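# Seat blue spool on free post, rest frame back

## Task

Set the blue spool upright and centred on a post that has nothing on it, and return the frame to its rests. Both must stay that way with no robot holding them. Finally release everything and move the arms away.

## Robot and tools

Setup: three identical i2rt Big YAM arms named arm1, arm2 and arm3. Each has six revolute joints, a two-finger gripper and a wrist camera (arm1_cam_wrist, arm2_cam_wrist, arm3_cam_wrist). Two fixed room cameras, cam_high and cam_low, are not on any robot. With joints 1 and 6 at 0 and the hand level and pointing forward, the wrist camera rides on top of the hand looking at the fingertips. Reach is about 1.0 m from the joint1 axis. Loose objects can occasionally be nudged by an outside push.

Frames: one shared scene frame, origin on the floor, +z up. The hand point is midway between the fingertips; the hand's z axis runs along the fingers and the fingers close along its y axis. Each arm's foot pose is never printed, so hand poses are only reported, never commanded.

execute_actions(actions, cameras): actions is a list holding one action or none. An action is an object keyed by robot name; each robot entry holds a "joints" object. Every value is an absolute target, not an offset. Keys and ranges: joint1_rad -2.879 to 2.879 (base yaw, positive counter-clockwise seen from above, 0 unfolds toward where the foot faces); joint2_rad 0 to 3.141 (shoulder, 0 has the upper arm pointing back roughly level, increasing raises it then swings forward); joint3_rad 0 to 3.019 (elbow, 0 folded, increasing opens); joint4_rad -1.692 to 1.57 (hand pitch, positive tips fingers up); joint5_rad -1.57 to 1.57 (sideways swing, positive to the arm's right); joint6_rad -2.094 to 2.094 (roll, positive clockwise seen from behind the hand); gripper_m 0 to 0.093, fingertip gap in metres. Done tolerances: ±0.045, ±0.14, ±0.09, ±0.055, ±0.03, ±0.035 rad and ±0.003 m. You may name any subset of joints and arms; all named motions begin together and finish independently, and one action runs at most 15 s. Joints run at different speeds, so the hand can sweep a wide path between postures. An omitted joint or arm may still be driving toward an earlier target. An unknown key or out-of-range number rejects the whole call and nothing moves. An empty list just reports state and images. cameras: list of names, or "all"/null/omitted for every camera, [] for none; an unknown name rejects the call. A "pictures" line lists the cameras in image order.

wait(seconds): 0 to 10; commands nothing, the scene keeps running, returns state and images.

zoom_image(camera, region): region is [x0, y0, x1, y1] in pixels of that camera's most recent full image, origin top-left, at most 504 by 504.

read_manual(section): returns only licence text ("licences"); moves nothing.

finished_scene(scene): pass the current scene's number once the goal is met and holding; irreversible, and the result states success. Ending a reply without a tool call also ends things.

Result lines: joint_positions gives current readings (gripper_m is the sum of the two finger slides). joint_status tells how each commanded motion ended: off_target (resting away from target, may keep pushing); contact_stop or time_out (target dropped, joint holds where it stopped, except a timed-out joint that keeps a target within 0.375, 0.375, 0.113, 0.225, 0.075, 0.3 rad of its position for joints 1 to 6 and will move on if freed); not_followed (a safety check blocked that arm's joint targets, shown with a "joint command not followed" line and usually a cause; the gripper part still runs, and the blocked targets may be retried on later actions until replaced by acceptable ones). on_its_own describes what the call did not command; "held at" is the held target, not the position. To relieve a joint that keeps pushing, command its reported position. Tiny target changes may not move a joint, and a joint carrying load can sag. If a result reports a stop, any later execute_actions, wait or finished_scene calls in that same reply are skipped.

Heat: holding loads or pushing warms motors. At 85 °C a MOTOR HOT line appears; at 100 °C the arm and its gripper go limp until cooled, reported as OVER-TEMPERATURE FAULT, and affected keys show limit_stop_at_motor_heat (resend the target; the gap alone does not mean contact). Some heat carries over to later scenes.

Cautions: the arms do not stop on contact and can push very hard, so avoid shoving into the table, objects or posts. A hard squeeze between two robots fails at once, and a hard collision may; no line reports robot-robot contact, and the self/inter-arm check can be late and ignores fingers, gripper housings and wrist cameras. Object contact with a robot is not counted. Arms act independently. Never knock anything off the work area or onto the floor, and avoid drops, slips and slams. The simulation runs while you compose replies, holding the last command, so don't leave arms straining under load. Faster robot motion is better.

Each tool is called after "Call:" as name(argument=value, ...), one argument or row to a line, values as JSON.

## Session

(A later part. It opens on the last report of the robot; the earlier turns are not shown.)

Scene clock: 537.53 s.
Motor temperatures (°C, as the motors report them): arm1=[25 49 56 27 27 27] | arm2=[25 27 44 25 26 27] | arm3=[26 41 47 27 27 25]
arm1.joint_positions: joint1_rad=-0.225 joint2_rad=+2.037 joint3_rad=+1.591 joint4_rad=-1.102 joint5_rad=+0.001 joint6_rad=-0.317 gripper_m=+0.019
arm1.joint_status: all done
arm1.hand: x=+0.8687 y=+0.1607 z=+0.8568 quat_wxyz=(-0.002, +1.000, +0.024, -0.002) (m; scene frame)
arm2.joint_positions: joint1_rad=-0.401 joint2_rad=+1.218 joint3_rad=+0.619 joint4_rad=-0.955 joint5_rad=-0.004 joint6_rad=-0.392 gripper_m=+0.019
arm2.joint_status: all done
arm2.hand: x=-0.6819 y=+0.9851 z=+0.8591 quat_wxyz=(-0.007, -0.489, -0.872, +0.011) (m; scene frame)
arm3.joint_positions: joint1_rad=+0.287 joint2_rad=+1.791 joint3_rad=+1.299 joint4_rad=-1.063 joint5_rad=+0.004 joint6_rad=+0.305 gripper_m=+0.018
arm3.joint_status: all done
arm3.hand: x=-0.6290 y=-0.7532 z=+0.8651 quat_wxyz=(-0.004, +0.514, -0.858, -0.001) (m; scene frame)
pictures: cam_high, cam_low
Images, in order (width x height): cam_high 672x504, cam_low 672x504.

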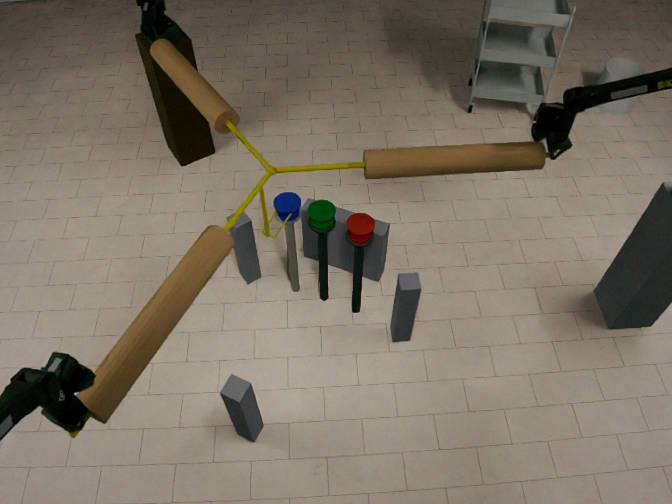

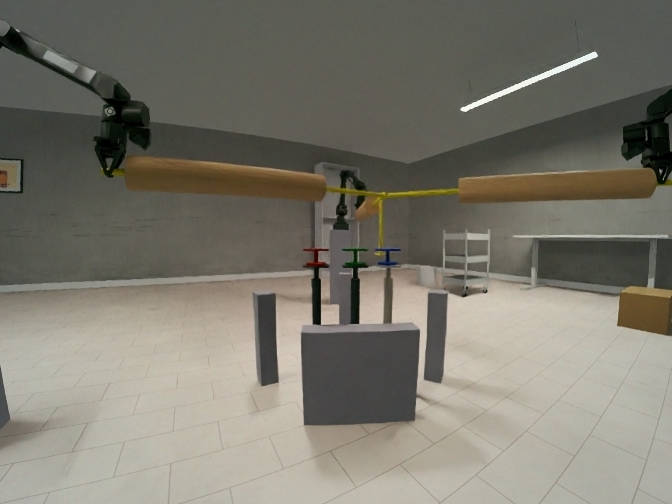

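Call:
execute_actions(
  actions=[
    {"arm1":{"joints":{"joint1_rad":-0.117,"joint2_rad":2.068,"joint3_rad":1.752,"joint4_rad":-1.171,"joint5_rad":0,"joint6_rad":-0.204}},"arm2":{"joints":{"joint1_rad":-0.54,"joint2_rad":1.378,"joint3_rad":0.817,"joint4_rad":-0.928,"joint5_rad":0,"joint6_rad":-0.535}},"arm3":{"joints":{"joint1_rad":0.328,"joint2_rad":1.623,"joint3_rad":1.096,"joint4_rad":-0.966,"joint5_rad":0,"joint6_rad":0.349}}},
  ],
  cameras=["cam_high","cam_low"],
)

Call:
zoom_image(
  camera="cam_high",
  region=[220, 170, 360, 275],
)

Scene clock: 563.80 s.
Motor temperatures (°C, as the motors report them): arm1=[25 49 64 27 27 27] | arm2=[25 27 47 25 26 27] | arm3=[26 40 47 27 27 25]
arm1.joint_positions: joint1_rad=-0.113 joint2_rad=+2.087 joint3_rad=+1.680 joint4_rad=-1.155 joint5_rad=+0.001 joint6_rad=-0.206 gripper_m=+0.019
arm1.joint_status: all done
arm1.hand: x=+0.8367 y=+0.0973 z=+0.8582 quat_wxyz=(+0.000, +1.000, +0.025, +0.004) (m; scene frame)
arm2.joint_positions: joint1_rad=-0.533 joint2_rad=+1.392 joint3_rad=+0.771 joint4_rad=-0.934 joint5_rad=+0.000 joint6_rad=-0.526 gripper_m=+0.019
arm2.joint_status: all done
arm2.hand: x=-0.7173 y=+0.9206 z=+0.8588 quat_wxyz=(-0.004, -0.489, -0.872, +0.012) (m; scene frame)
arm3.joint_positions: joint1_rad=+0.329 joint2_rad=+1.643 joint3_rad=+1.076 joint4_rad=-0.990 joint5_rad=+0.002 joint6_rad=+0.346 gripper_m=+0.018
arm3.joint_status: all done
arm3.hand: x=-0.6601 y=-0.8175 z=+0.8595 quat_wxyz=(-0.003, +0.514, -0.858, -0.001) (m; scene frame)
pictures: cam_high, cam_low
Images, in order (width x height): cam_high 672x504, cam_low 672x504.

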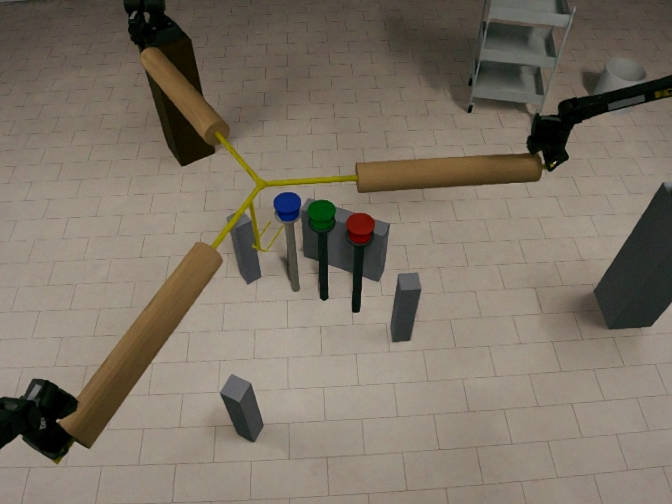

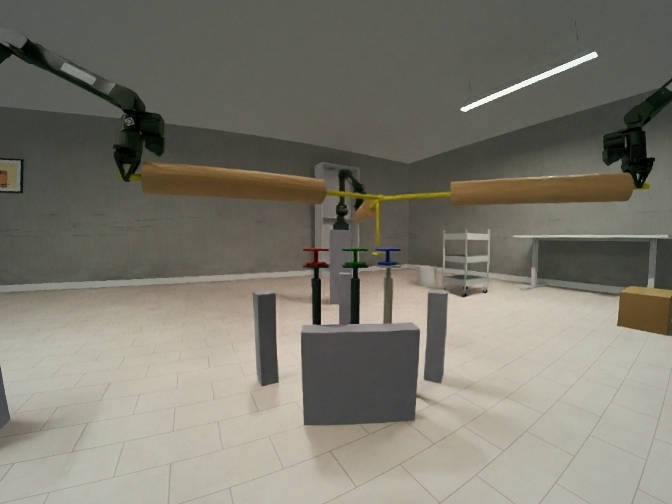

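Region (220, 170, 360, 275) of cam_high's 672x504 image, scaled by 3.600, with more detail than that image has; it fills the top 378 rows of this view, and the rest is white.

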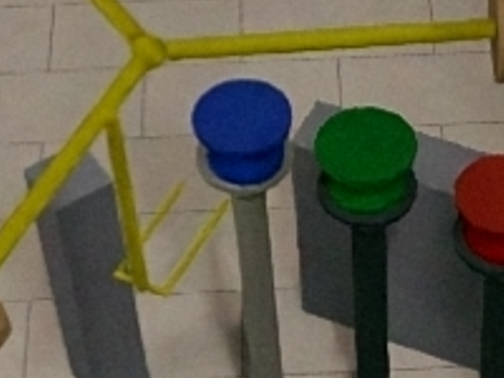

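Call:
execute_actions(
  actions=[
    {"arm1":{"joints":{"joint1_rad":0.015,"joint2_rad":1.975,"joint3_rad":1.492,"joint4_rad":-1.002,"joint5_rad":0,"joint6_rad":-0.072}},"arm2":{"joints":{"joint1_rad":-0.436,"joint2_rad":1.62,"joint3_rad":1.028,"joint4_rad":-0.892,"joint5_rad":0,"joint6_rad":-0.43}},"arm3":{"joints":{"joint1_rad":0.184,"joint2_rad":1.49,"joint3_rad":0.863,"joint4_rad":-0.861,"joint5_rad":0,"joint6_rad":0.204}}},
  ],
  cameras=["cam_high"],
)

Scene clock: 587.33 s.
Motor temperatures (°C, as the motors report them): arm1=[25 50 65 27 27 27] | arm2=[25 28 47 25 26 27] | arm3=[26 38 47 27 27 25]
arm1.joint_positions: joint1_rad=+0.021 joint2_rad=+2.029 joint3_rad=+1.478 joint4_rad=-1.024 joint5_rad=-0.001 joint6_rad=-0.072 gripper_m=+0.019
arm1.joint_status: all done
arm1.hand: x=+0.8755 y=+0.0132 z=+0.8244 quat_wxyz=(+0.002, +1.000, +0.025, +0.010) (m; scene frame)
arm2.joint_positions: joint1_rad=-0.440 joint2_rad=+1.640 joint3_rad=+0.984 joint4_rad=-0.900 joint5_rad=+0.007 joint6_rad=-0.434 gripper_m=+0.019
arm2.joint_status: all done
arm2.hand: x=-0.6775 y=+0.8364 z=+0.8372 quat_wxyz=(-0.002, -0.488, -0.873, +0.013) (m; scene frame)
arm3.joint_positions: joint1_rad=+0.187 joint2_rad=+1.508 joint3_rad=+0.840 joint4_rad=-0.885 joint5_rad=-0.002 joint6_rad=+0.211 gripper_m=+0.018
arm3.joint_status: all done
arm3.hand: x=-0.6201 y=-0.9009 z=+0.8378 quat_wxyz=(-0.003, +0.511, -0.860, -0.003) (m; scene frame)
pictures: cam_high
Images, in order (width x height): cam_high 672x504.

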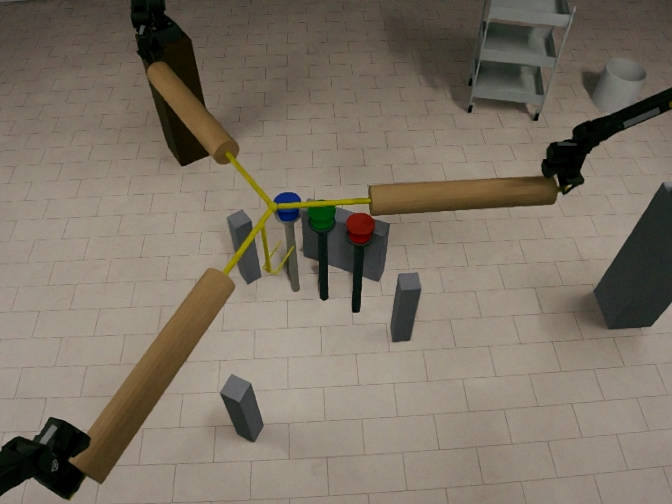

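Call:
execute_actions(
  actions=[
    {"arm1":{"joints":{"joint1_rad":0.128,"joint2_rad":1.96,"joint3_rad":1.285,"joint4_rad":-0.794,"joint5_rad":0,"joint6_rad":0.042}},"arm2":{"joints":{"joint1_rad":-0.347,"joint2_rad":1.875,"joint3_rad":1.197,"joint4_rad":-0.806,"joint5_rad":0,"joint6_rad":-0.343}},"arm3":{"joints":{"joint1_rad":-0.015,"joint2_rad":1.535,"joint3_rad":0.682,"joint4_rad":-0.628,"joint5_rad":0,"joint6_rad":0.005}}},
  ],
  cameras=["cam_high"],
)

Scene clock: 598.97 s.
Motor temperatures (°C, as the motors report them): arm1=[25 51 60 27 27 27] | arm2=[25 28 47 25 26 27] | arm3=[26 38 46 27 27 25]
arm1.joint_positions: joint1_rad=+0.135 joint2_rad=+2.001 joint3_rad=+1.265 joint4_rad=-0.827 joint5_rad=-0.004 joint6_rad=+0.042 gripper_m=+0.019
arm1.joint_status: all done
arm1.hand: x=+0.9267 y=-0.0485 z=+0.7750 quat_wxyz=(+0.003, +1.000, +0.025, +0.005) (m; scene frame)
arm2.joint_positions: joint1_rad=-0.350 joint2_rad=+1.906 joint3_rad=+1.155 joint4_rad=-0.813 joint5_rad=+0.005 joint6_rad=-0.343 gripper_m=+0.019
arm2.joint_status: all done
arm2.hand: x=-0.6254 y=+0.7740 z=+0.7720 quat_wxyz=(-0.001, -0.488, -0.873, +0.010) (m; scene frame)
arm3.joint_positions: joint1_rad=-0.017 joint2_rad=+1.549 joint3_rad=+0.665 joint4_rad=-0.650 joint5_rad=+0.001 joint6_rad=+0.009 gripper_m=+0.018
arm3.joint_status: all done
arm3.hand: x=-0.5675 y=-0.9631 z=+0.7778 quat_wxyz=(-0.013, +0.510, -0.860, -0.005) (m; scene frame)
pictures: cam_high
Images, in order (width x height): cam_high 672x504.

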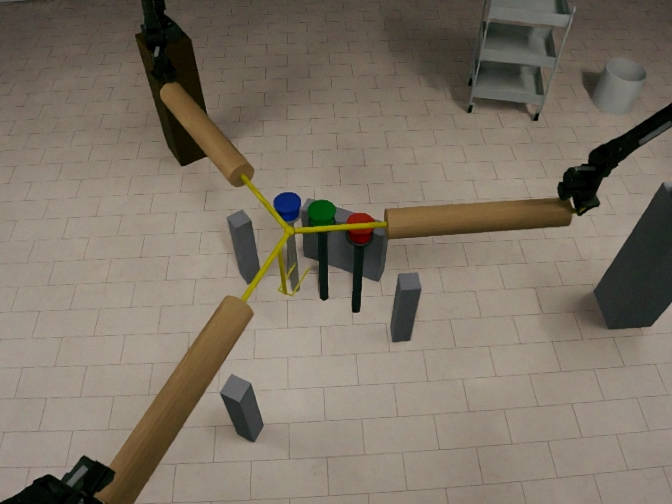

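Call:
execute_actions(
  actions=[
    {"arm1":{"joints":{"joint1_rad":0.128,"joint2_rad":2.175,"joint3_rad":1.3,"joint4_rad":-0.593,"joint5_rad":0,"joint6_rad":0.042}},"arm2":{"joints":{"joint1_rad":-0.351,"joint2_rad":2.066,"joint3_rad":1.149,"joint4_rad":-0.58,"joint5_rad":0,"joint6_rad":-0.347}},"arm3":{"joints":{"joint1_rad":-0.011,"joint2_rad":1.844,"joint3_rad":0.65,"joint4_rad":-0.29,"joint5_rad":0,"joint6_rad":0.01}}},
  ],
  cameras=["cam_high"],
)

Scene clock: 605.97 s.
Motor temperatures (°C, as the motors report them): arm1=[25 50 58 27 27 27] | arm2=[25 29 46 25 26 27] | arm3=[26 37 45 27 27 25]
arm1.joint_positions: joint1_rad=+0.134 joint2_rad=+2.223 joint3_rad=+1.265 joint4_rad=-0.597 joint5_rad=-0.003 joint6_rad=+0.040 gripper_m=+0.019
arm1.joint_status: all done
arm1.hand: x=+0.9258 y=-0.0481 z=+0.6628 quat_wxyz=(+0.003, +1.000, +0.025, +0.001) (m; scene frame)
arm2.joint_positions: joint1_rad=-0.349 joint2_rad=+2.107 joint3_rad=+1.133 joint4_rad=-0.588 joint5_rad=+0.003 joint6_rad=-0.345 gripper_m=+0.019
arm2.joint_status: all done
arm2.hand: x=-0.6253 y=+0.7744 z=+0.6721 quat_wxyz=(-0.002, -0.487, -0.873, +0.009) (m; scene frame)
arm3.joint_positions: joint1_rad=-0.013 joint2_rad=+1.861 joint3_rad=+0.639 joint4_rad=-0.314 joint5_rad=+0.002 joint6_rad=+0.009 gripper_m=+0.018
arm3.joint_status: all done
arm3.hand: x=-0.5677 y=-0.9618 z=+0.6775 quat_wxyz=(-0.013, +0.512, -0.859, -0.004) (m; scene frame)
pictures: cam_high
Images, in order (width x height): cam_high 672x504.

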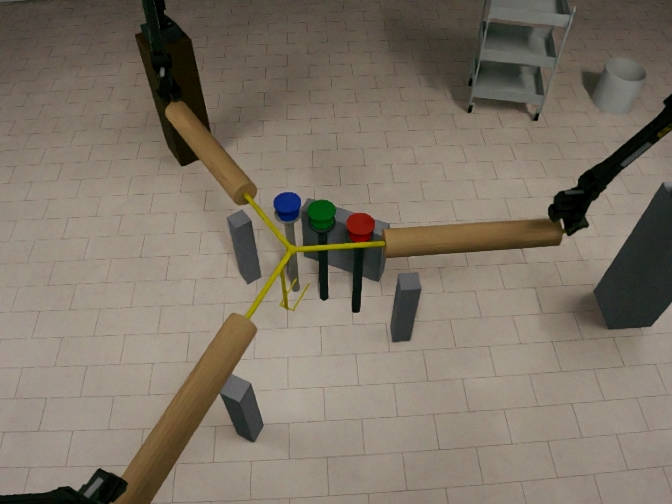

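Call:
execute_actions(
  actions=[
    {"arm1":{"joints":{"joint1_rad":0.128,"joint2_rad":2.388,"joint3_rad":1.393,"joint4_rad":-0.454,"joint5_rad":0,"joint6_rad":0.042}},"arm2":{"joints":{"joint1_rad":-0.353,"joint2_rad":2.29,"joint3_rad":1.217,"joint4_rad":-0.398,"joint5_rad":0,"joint6_rad":-0.347}},"arm3":{"joints":{"joint1_rad":-0.009,"joint2_rad":2.186,"joint3_rad":0.73,"joint4_rad":-0.007,"joint5_rad":0,"joint6_rad":0.01}}},
  ],
  cameras=["cam_high"],
)

Scene clock: 612.57 s.
Motor temperatures (°C, as the motors report them): arm1=[25 50 57 27 27 27] | arm2=[25 30 45 25 26 27] | arm3=[26 37 44 27 27 25]
arm1.joint_positions: joint1_rad=+0.128 joint2_rad=+2.438 joint3_rad=+1.344 joint4_rad=-0.465 joint5_rad=-0.001 joint6_rad=+0.036 gripper_m=+0.019
arm1.joint_status: all done
arm1.hand: x=+0.9236 y=-0.0455 z=+0.5695 quat_wxyz=(+0.002, +1.000, +0.025, +0.002) (m; scene frame)
arm2.joint_positions: joint1_rad=-0.351 joint2_rad=+2.331 joint3_rad=+1.178 joint4_rad=-0.407 joint5_rad=+0.003 joint6_rad=-0.346 gripper_m=+0.019
arm2.joint_status: all done
arm2.hand: x=-0.6271 y=+0.7741 z=+0.5755 quat_wxyz=(-0.003, -0.488, -0.873, +0.010) (m; scene frame)
arm3.joint_positions: joint1_rad=-0.013 joint2_rad=+2.207 joint3_rad=+0.703 joint4_rad=-0.033 joint5_rad=+0.001 joint6_rad=+0.009 gripper_m=+0.018
arm3.joint_status: all done
arm3.hand: x=-0.5675 y=-0.9617 z=+0.5761 quat_wxyz=(-0.012, +0.512, -0.859, -0.005) (m; scene frame)
pictures: cam_high
Images, in order (width x height): cam_high 672x504.

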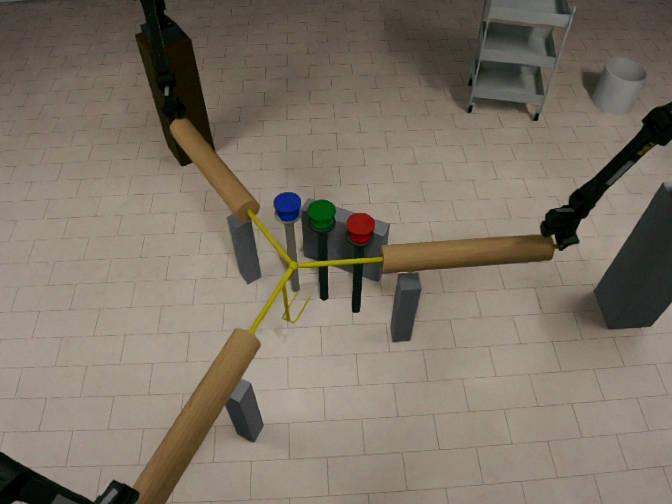

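Call:
execute_actions(
  actions=[
    {"arm1":{"joints":{"joint1_rad":0.131,"joint2_rad":2.585,"joint3_rad":1.505,"joint4_rad":-0.365,"joint5_rad":0,"joint6_rad":0.044}},"arm2":{"joints":{"joint1_rad":-0.351,"joint2_rad":2.497,"joint3_rad":1.309,"joint4_rad":-0.282,"joint5_rad":0,"joint6_rad":-0.347}},"arm3":{"joints":{"joint1_rad":-0.009,"joint2_rad":2.457,"joint3_rad":0.836,"joint4_rad":0.154,"joint5_rad":0,"joint6_rad":0.01}}},
  ],
  cameras=["cam_high","cam_low"],
)

Scene clock: 626.17 s.
Motor temperatures (°C, as the motors report them): arm1=[25 51 56 27 27 27] | arm2=[25 31 43 25 26 27] | arm3=[26 37 42 27 27 25]
arm1.joint_positions: joint1_rad=+0.129 joint2_rad=+2.635 joint3_rad=+1.458 joint4_rad=-0.381 joint5_rad=+0.000 joint6_rad=+0.036 gripper_m=+0.019
arm1.joint_status: all done
arm1.hand: x=+0.9223 y=-0.0461 z=+0.4870 quat_wxyz=(+0.002, +1.000, +0.025, +0.002) (m; scene frame)
arm2.joint_positions: joint1_rad=-0.351 joint2_rad=+2.538 joint3_rad=+1.274 joint4_rad=-0.295 joint5_rad=+0.002 joint6_rad=-0.346 gripper_m=+0.019
arm2.joint_status: all done
arm2.hand: x=-0.6270 y=+0.7729 z=+0.4918 quat_wxyz=(-0.003, -0.488, -0.873, +0.010) (m; scene frame)
arm3.joint_positions: joint1_rad=-0.013 joint2_rad=+2.483 joint3_rad=+0.819 joint4_rad=+0.127 joint5_rad=+0.001 joint6_rad=+0.009 gripper_m=+0.018
arm3.joint_status: all done
arm3.hand: x=-0.5674 y=-0.9623 z=+0.4908 quat_wxyz=(-0.012, +0.512, -0.859, -0.004) (m; scene frame)
pictures: cam_high, cam_low
Images, in order (width x height): cam_high 672x504, cam_low 672x504.

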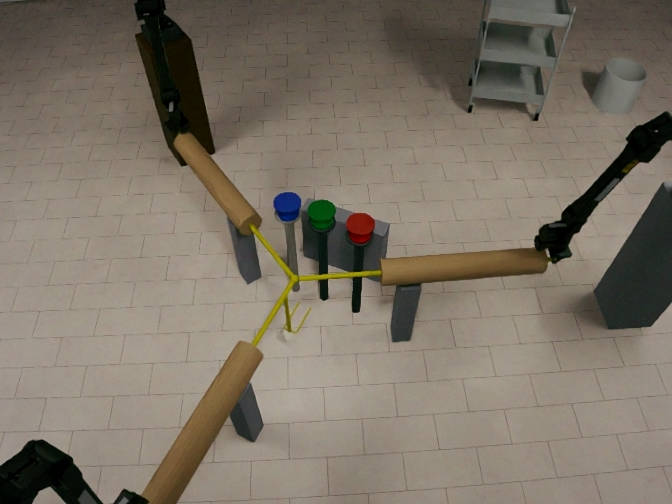

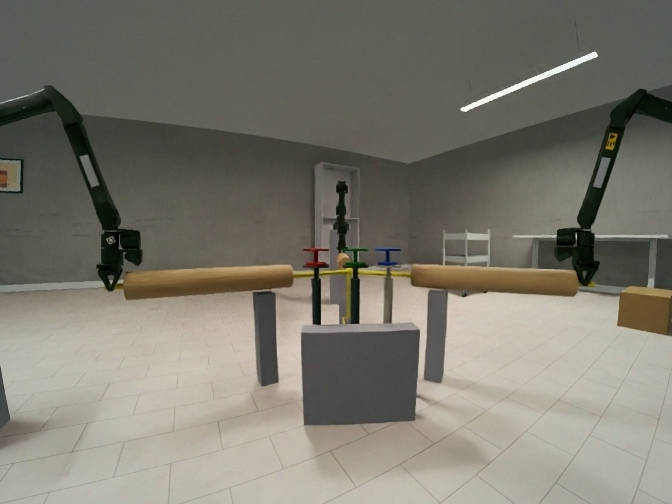

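Call:
execute_actions(
  actions=[
    {"arm1":{"joints":{"joint1_rad":0.131,"joint2_rad":2.655,"joint3_rad":1.515,"joint4_rad":-0.352,"joint5_rad":0,"joint6_rad":0.044}},"arm2":{"joints":{"joint1_rad":-0.351,"joint2_rad":2.56,"joint3_rad":1.32,"joint4_rad":-0.265,"joint5_rad":0,"joint6_rad":-0.347}},"arm3":{"joints":{"joint1_rad":-0.009,"joint2_rad":2.515,"joint3_rad":0.853,"joint4_rad":0.17,"joint5_rad":0,"joint6_rad":0.01}}},
  ],
  cameras=["cam_high","cam_low"],
)

Scene clock: 632.80 s.
Motor temperatures (°C, as the motors report them): arm1=[25 51 56 27 27 27] | arm2=[25 31 42 25 26 27] | arm3=[26 37 41 27 27 25]
arm1.joint_positions: joint1_rad=+0.129 joint2_rad=+2.668 joint3_rad=+1.478 joint4_rad=-0.368 joint5_rad=+0.000 joint6_rad=+0.036 gripper_m=+0.019
arm1.joint_status: all done
arm1.hand: x=+0.9232 y=-0.0460 z=+0.4731 quat_wxyz=(+0.002, +1.000, +0.025, +0.002) (m; scene frame)
arm2.joint_positions: joint1_rad=-0.351 joint2_rad=+2.575 joint3_rad=+1.294 joint4_rad=-0.277 joint5_rad=+0.001 joint6_rad=-0.346 gripper_m=+0.019
arm2.joint_status: all done
arm2.hand: x=-0.6271 y=+0.7734 z=+0.4768 quat_wxyz=(-0.004, -0.488, -0.873, +0.010) (m; scene frame)
arm3.joint_positions: joint1_rad=-0.013 joint2_rad=+2.526 joint3_rad=+0.841 joint4_rad=+0.149 joint5_rad=+0.001 joint6_rad=+0.009 gripper_m=+0.018
arm3.joint_status: all done
arm3.hand: x=-0.5675 y=-0.9626 z=+0.4767 quat_wxyz=(-0.013, +0.512, -0.859, -0.005) (m; scene frame)
pictures: cam_high, cam_low
Images, in order (width x height): cam_high 672x504, cam_low 672x504.

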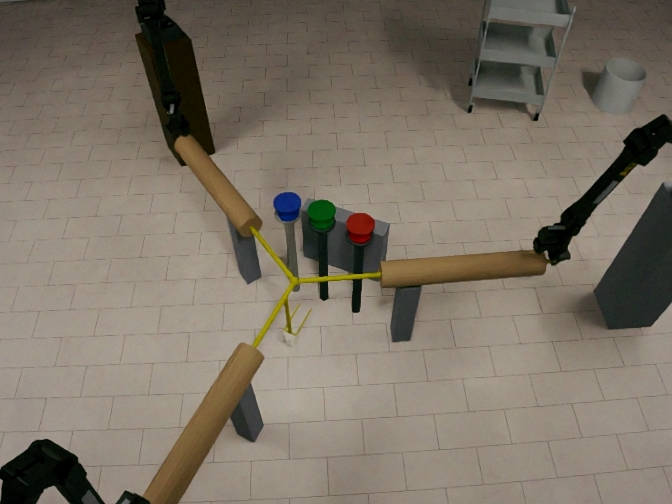

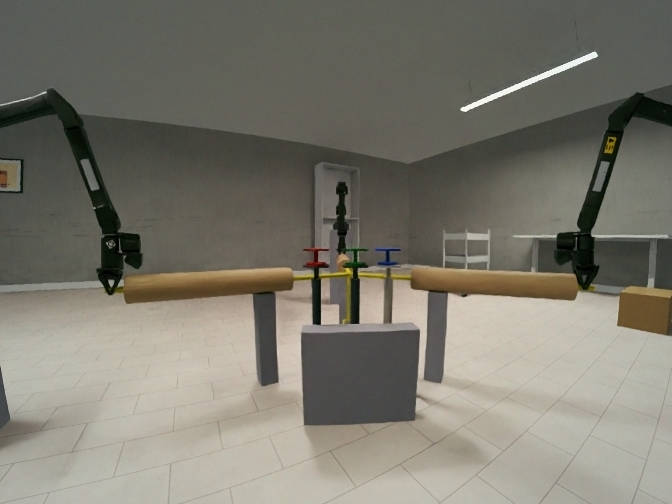

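The frame is at its home pose on the rests. Releasing the grippers while holding the joints where they are.

Call:
execute_actions(
  actions=[
    {"arm1":{"joints":{"joint2_rad":2.668,"joint3_rad":1.485,"joint4_rad":-0.368,"gripper_m":0.07}},"arm2":{"joints":{"joint2_rad":2.575,"joint3_rad":1.3,"joint4_rad":-0.277,"gripper_m":0.07}},"arm3":{"joints":{"joint2_rad":2.526,"joint3_rad":0.845,"joint4_rad":0.149,"gripper_m":0.07}}},
  ],
  cameras=["cam_low"],
)

Call:
execute_actions(
  actions=[
    {"arm1":{"joints":{"joint2_rad":2.38,"joint3_rad":1.36,"joint4_rad":-0.47}},"arm2":{"joints":{"joint2_rad":2.28,"joint3_rad":1.19,"joint4_rad":-0.41}},"arm3":{"joints":{"joint2_rad":2.15,"joint3_rad":0.71,"joint4_rad":-0.04}}},
  ],
  cameras=["cam_high","cam_low"],
)

Scene clock: 642.00 s.
Motor temperatures (°C, as the motors report them): arm1=[25 51 55 27 27 27] | arm2=[25 31 41 25 26 27] | arm3=[26 37 40 27 27 25]
arm1.joint_positions: joint1_rad=+0.129 joint2_rad=+2.668 joint3_rad=+1.478 joint4_rad=-0.368 joint5_rad=+0.000 joint6_rad=+0.036 gripper_m=+0.070
arm1.joint_status: all done
arm1.hand: x=+0.9232 y=-0.0460 z=+0.4731 quat_wxyz=(+0.002, +1.000, +0.025, +0.002) (m; scene frame)
arm2.joint_positions: joint1_rad=-0.351 joint2_rad=+2.576 joint3_rad=+1.294 joint4_rad=-0.277 joint5_rad=+0.001 joint6_rad=-0.346 gripper_m=+0.070
arm2.joint_status: all done
arm2.hand: x=-0.6271 y=+0.7738 z=+0.4764 quat_wxyz=(-0.004, -0.488, -0.873, +0.009) (m; scene frame)
arm3.joint_positions: joint1_rad=-0.013 joint2_rad=+2.526 joint3_rad=+0.842 joint4_rad=+0.149 joint5_rad=+0.001 joint6_rad=+0.009 gripper_m=+0.070
arm3.joint_status: all done
arm3.hand: x=-0.5674 y=-0.9624 z=+0.4767 quat_wxyz=(-0.013, +0.512, -0.859, -0.005) (m; scene frame)
pictures: cam_low
Images, in order (width x height): cam_low 672x504.

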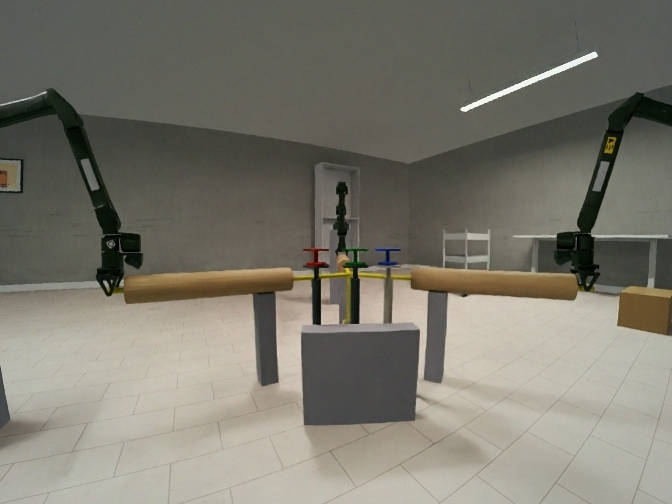

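Scene clock: 643.33 s.
Motor temperatures (°C, as the motors report them): arm1=[25 51 54 27 27 27] | arm2=[25 31 41 25 26 27] | arm3=[26 37 40 27 27 25]
arm1.joint_positions: joint1_rad=+0.129 joint2_rad=+2.364 joint3_rad=+1.354 joint4_rad=-0.463 joint5_rad=+0.000 joint6_rad=+0.036 gripper_m=+0.070
arm1.joint_status: all done
arm1.hand: x=+0.8894 y=-0.0484 z=+0.6098 quat_wxyz=(+0.004, +0.999, +0.025, -0.040) (m; scene frame)
arm2.joint_positions: joint1_rad=-0.351 joint2_rad=+2.271 joint3_rad=+1.189 joint4_rad=-0.406 joint5_rad=+0.001 joint6_rad=-0.346 gripper_m=+0.070
arm2.joint_status: all done
arm2.hand: x=-0.6208 y=+0.7472 z=+0.6067 quat_wxyz=(-0.027, -0.487, -0.872, +0.037) (m; scene frame)
arm3.joint_positions: joint1_rad=-0.013 joint2_rad=+2.135 joint3_rad=+0.713 joint4_rad=-0.031 joint5_rad=+0.001 joint6_rad=+0.009 gripper_m=+0.070
arm3.joint_status: all done
arm3.hand: x=-0.5526 y=-0.9335 z=+0.6002 quat_wxyz=(-0.048, +0.511, -0.858, -0.026) (m; scene frame)
pictures: cam_high, cam_low
Images, in order (width x height): cam_high 672x504, cam_low 672x504.

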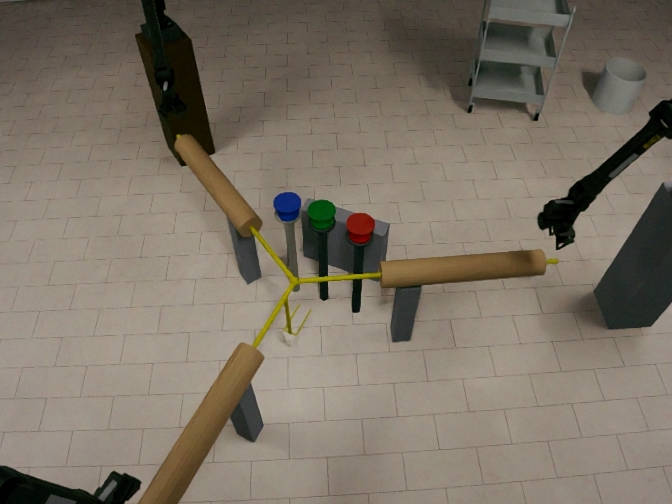

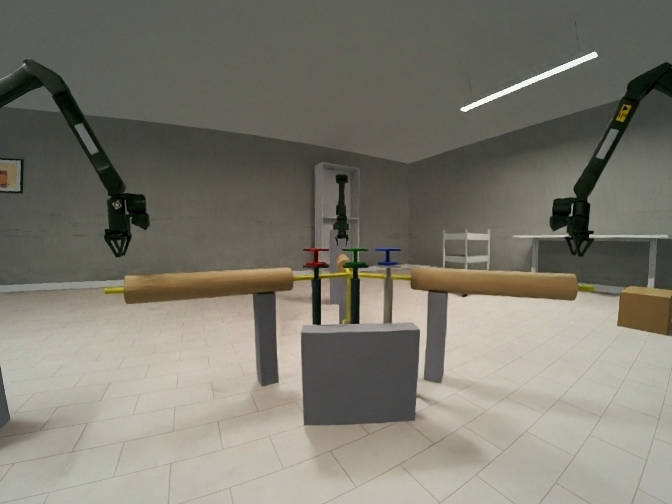

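Call:
execute_actions(
  actions=[
    {"arm1":{"joints":{"joint2_rad":1.95,"joint3_rad":1.2,"joint4_rad":-0.8}},"arm2":{"joints":{"joint2_rad":1.85,"joint3_rad":1.08,"joint4_rad":-0.8}},"arm3":{"joints":{"joint2_rad":1.55,"joint3_rad":0.66,"joint4_rad":-0.65}}},
  ],
  cameras=["cam_high","cam_low"],
)

Call:
zoom_image(
  camera="cam_low",
  region=[296, 200, 416, 290],
)

Call:
zoom_image(
  camera="cam_high",
  region=[220, 170, 360, 275],
)

Scene clock: 650.87 s.
Motor temperatures (°C, as the motors report them): arm1=[25 50 54 27 27 27] | arm2=[25 31 41 25 26 27] | arm3=[26 37 40 27 27 25]
arm1.joint_positions: joint1_rad=+0.129 joint2_rad=+1.939 joint3_rad=+1.187 joint4_rad=-0.787 joint5_rad=+0.000 joint6_rad=+0.036 gripper_m=+0.070
arm1.joint_status: all done
arm1.hand: x=+0.9443 y=-0.0431 z=+0.7841 quat_wxyz=(+0.002, +1.000, +0.025, -0.008) (m; scene frame)
arm2.joint_positions: joint1_rad=-0.351 joint2_rad=+1.842 joint3_rad=+1.067 joint4_rad=-0.791 joint5_rad=+0.001 joint6_rad=-0.346 gripper_m=+0.070
arm2.joint_status: all done
arm2.hand: x=-0.6312 y=+0.8021 z=+0.7763 quat_wxyz=(-0.002, -0.488, -0.873, +0.007) (m; scene frame)
arm3.joint_positions: joint1_rad=-0.013 joint2_rad=+1.545 joint3_rad=+0.655 joint4_rad=-0.641 joint5_rad=+0.001 joint6_rad=+0.009 gripper_m=+0.070
arm3.joint_status: all done
arm3.hand: x=-0.5697 y=-0.9644 z=+0.7766 quat_wxyz=(-0.015, +0.512, -0.859, -0.006) (m; scene frame)
pictures: cam_high, cam_low
Images, in order (width x height): cam_high 672x504, cam_low 672x504.

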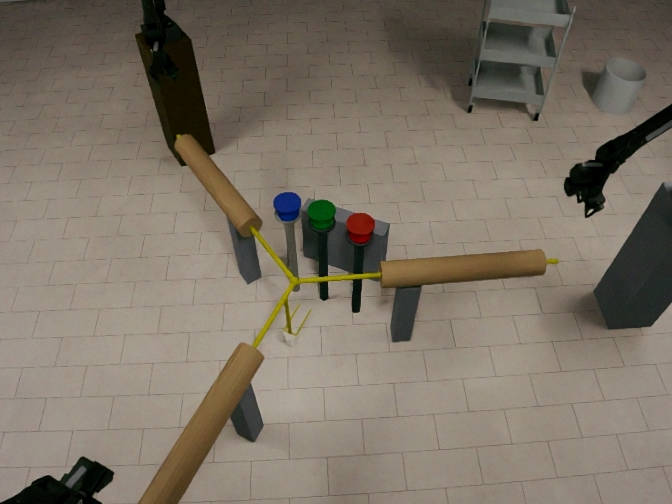

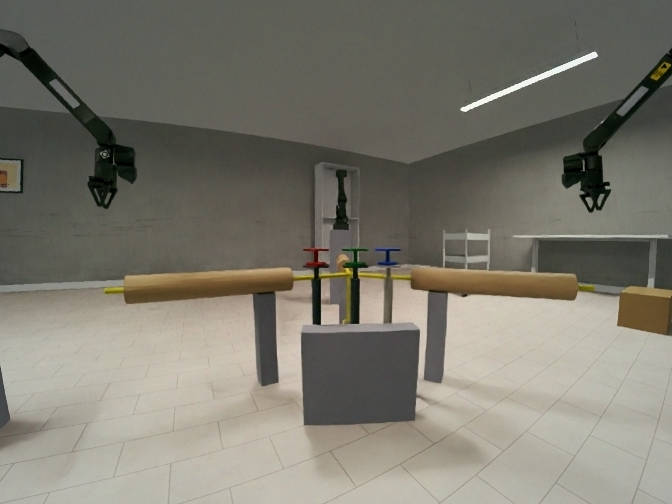

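Region (296, 200, 416, 290) of cam_low's 672x504 image, scaled by 4.200, with more detail than that image has; it fills the top 378 rows of this view, and the rest is white.

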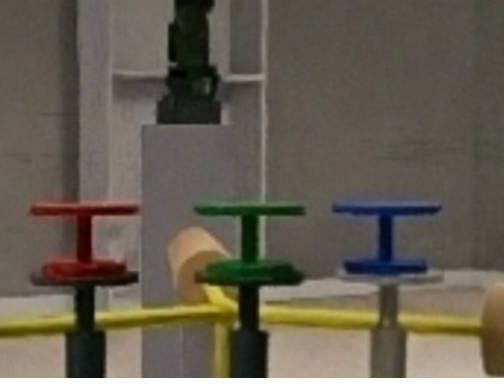

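Region (220, 170, 360, 275) of cam_high's 672x504 image, scaled by 3.600, with more detail than that image has; it fills the top 378 rows of this view, and the rest is white.

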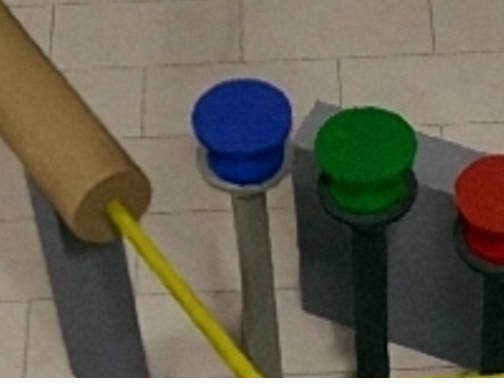

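The blue spool is standing centred on the formerly empty post, the frame is back on its rests, and all arms are clear.

Call:
finished_scene(
  scene=2,
)

The scene is finished: the task was done.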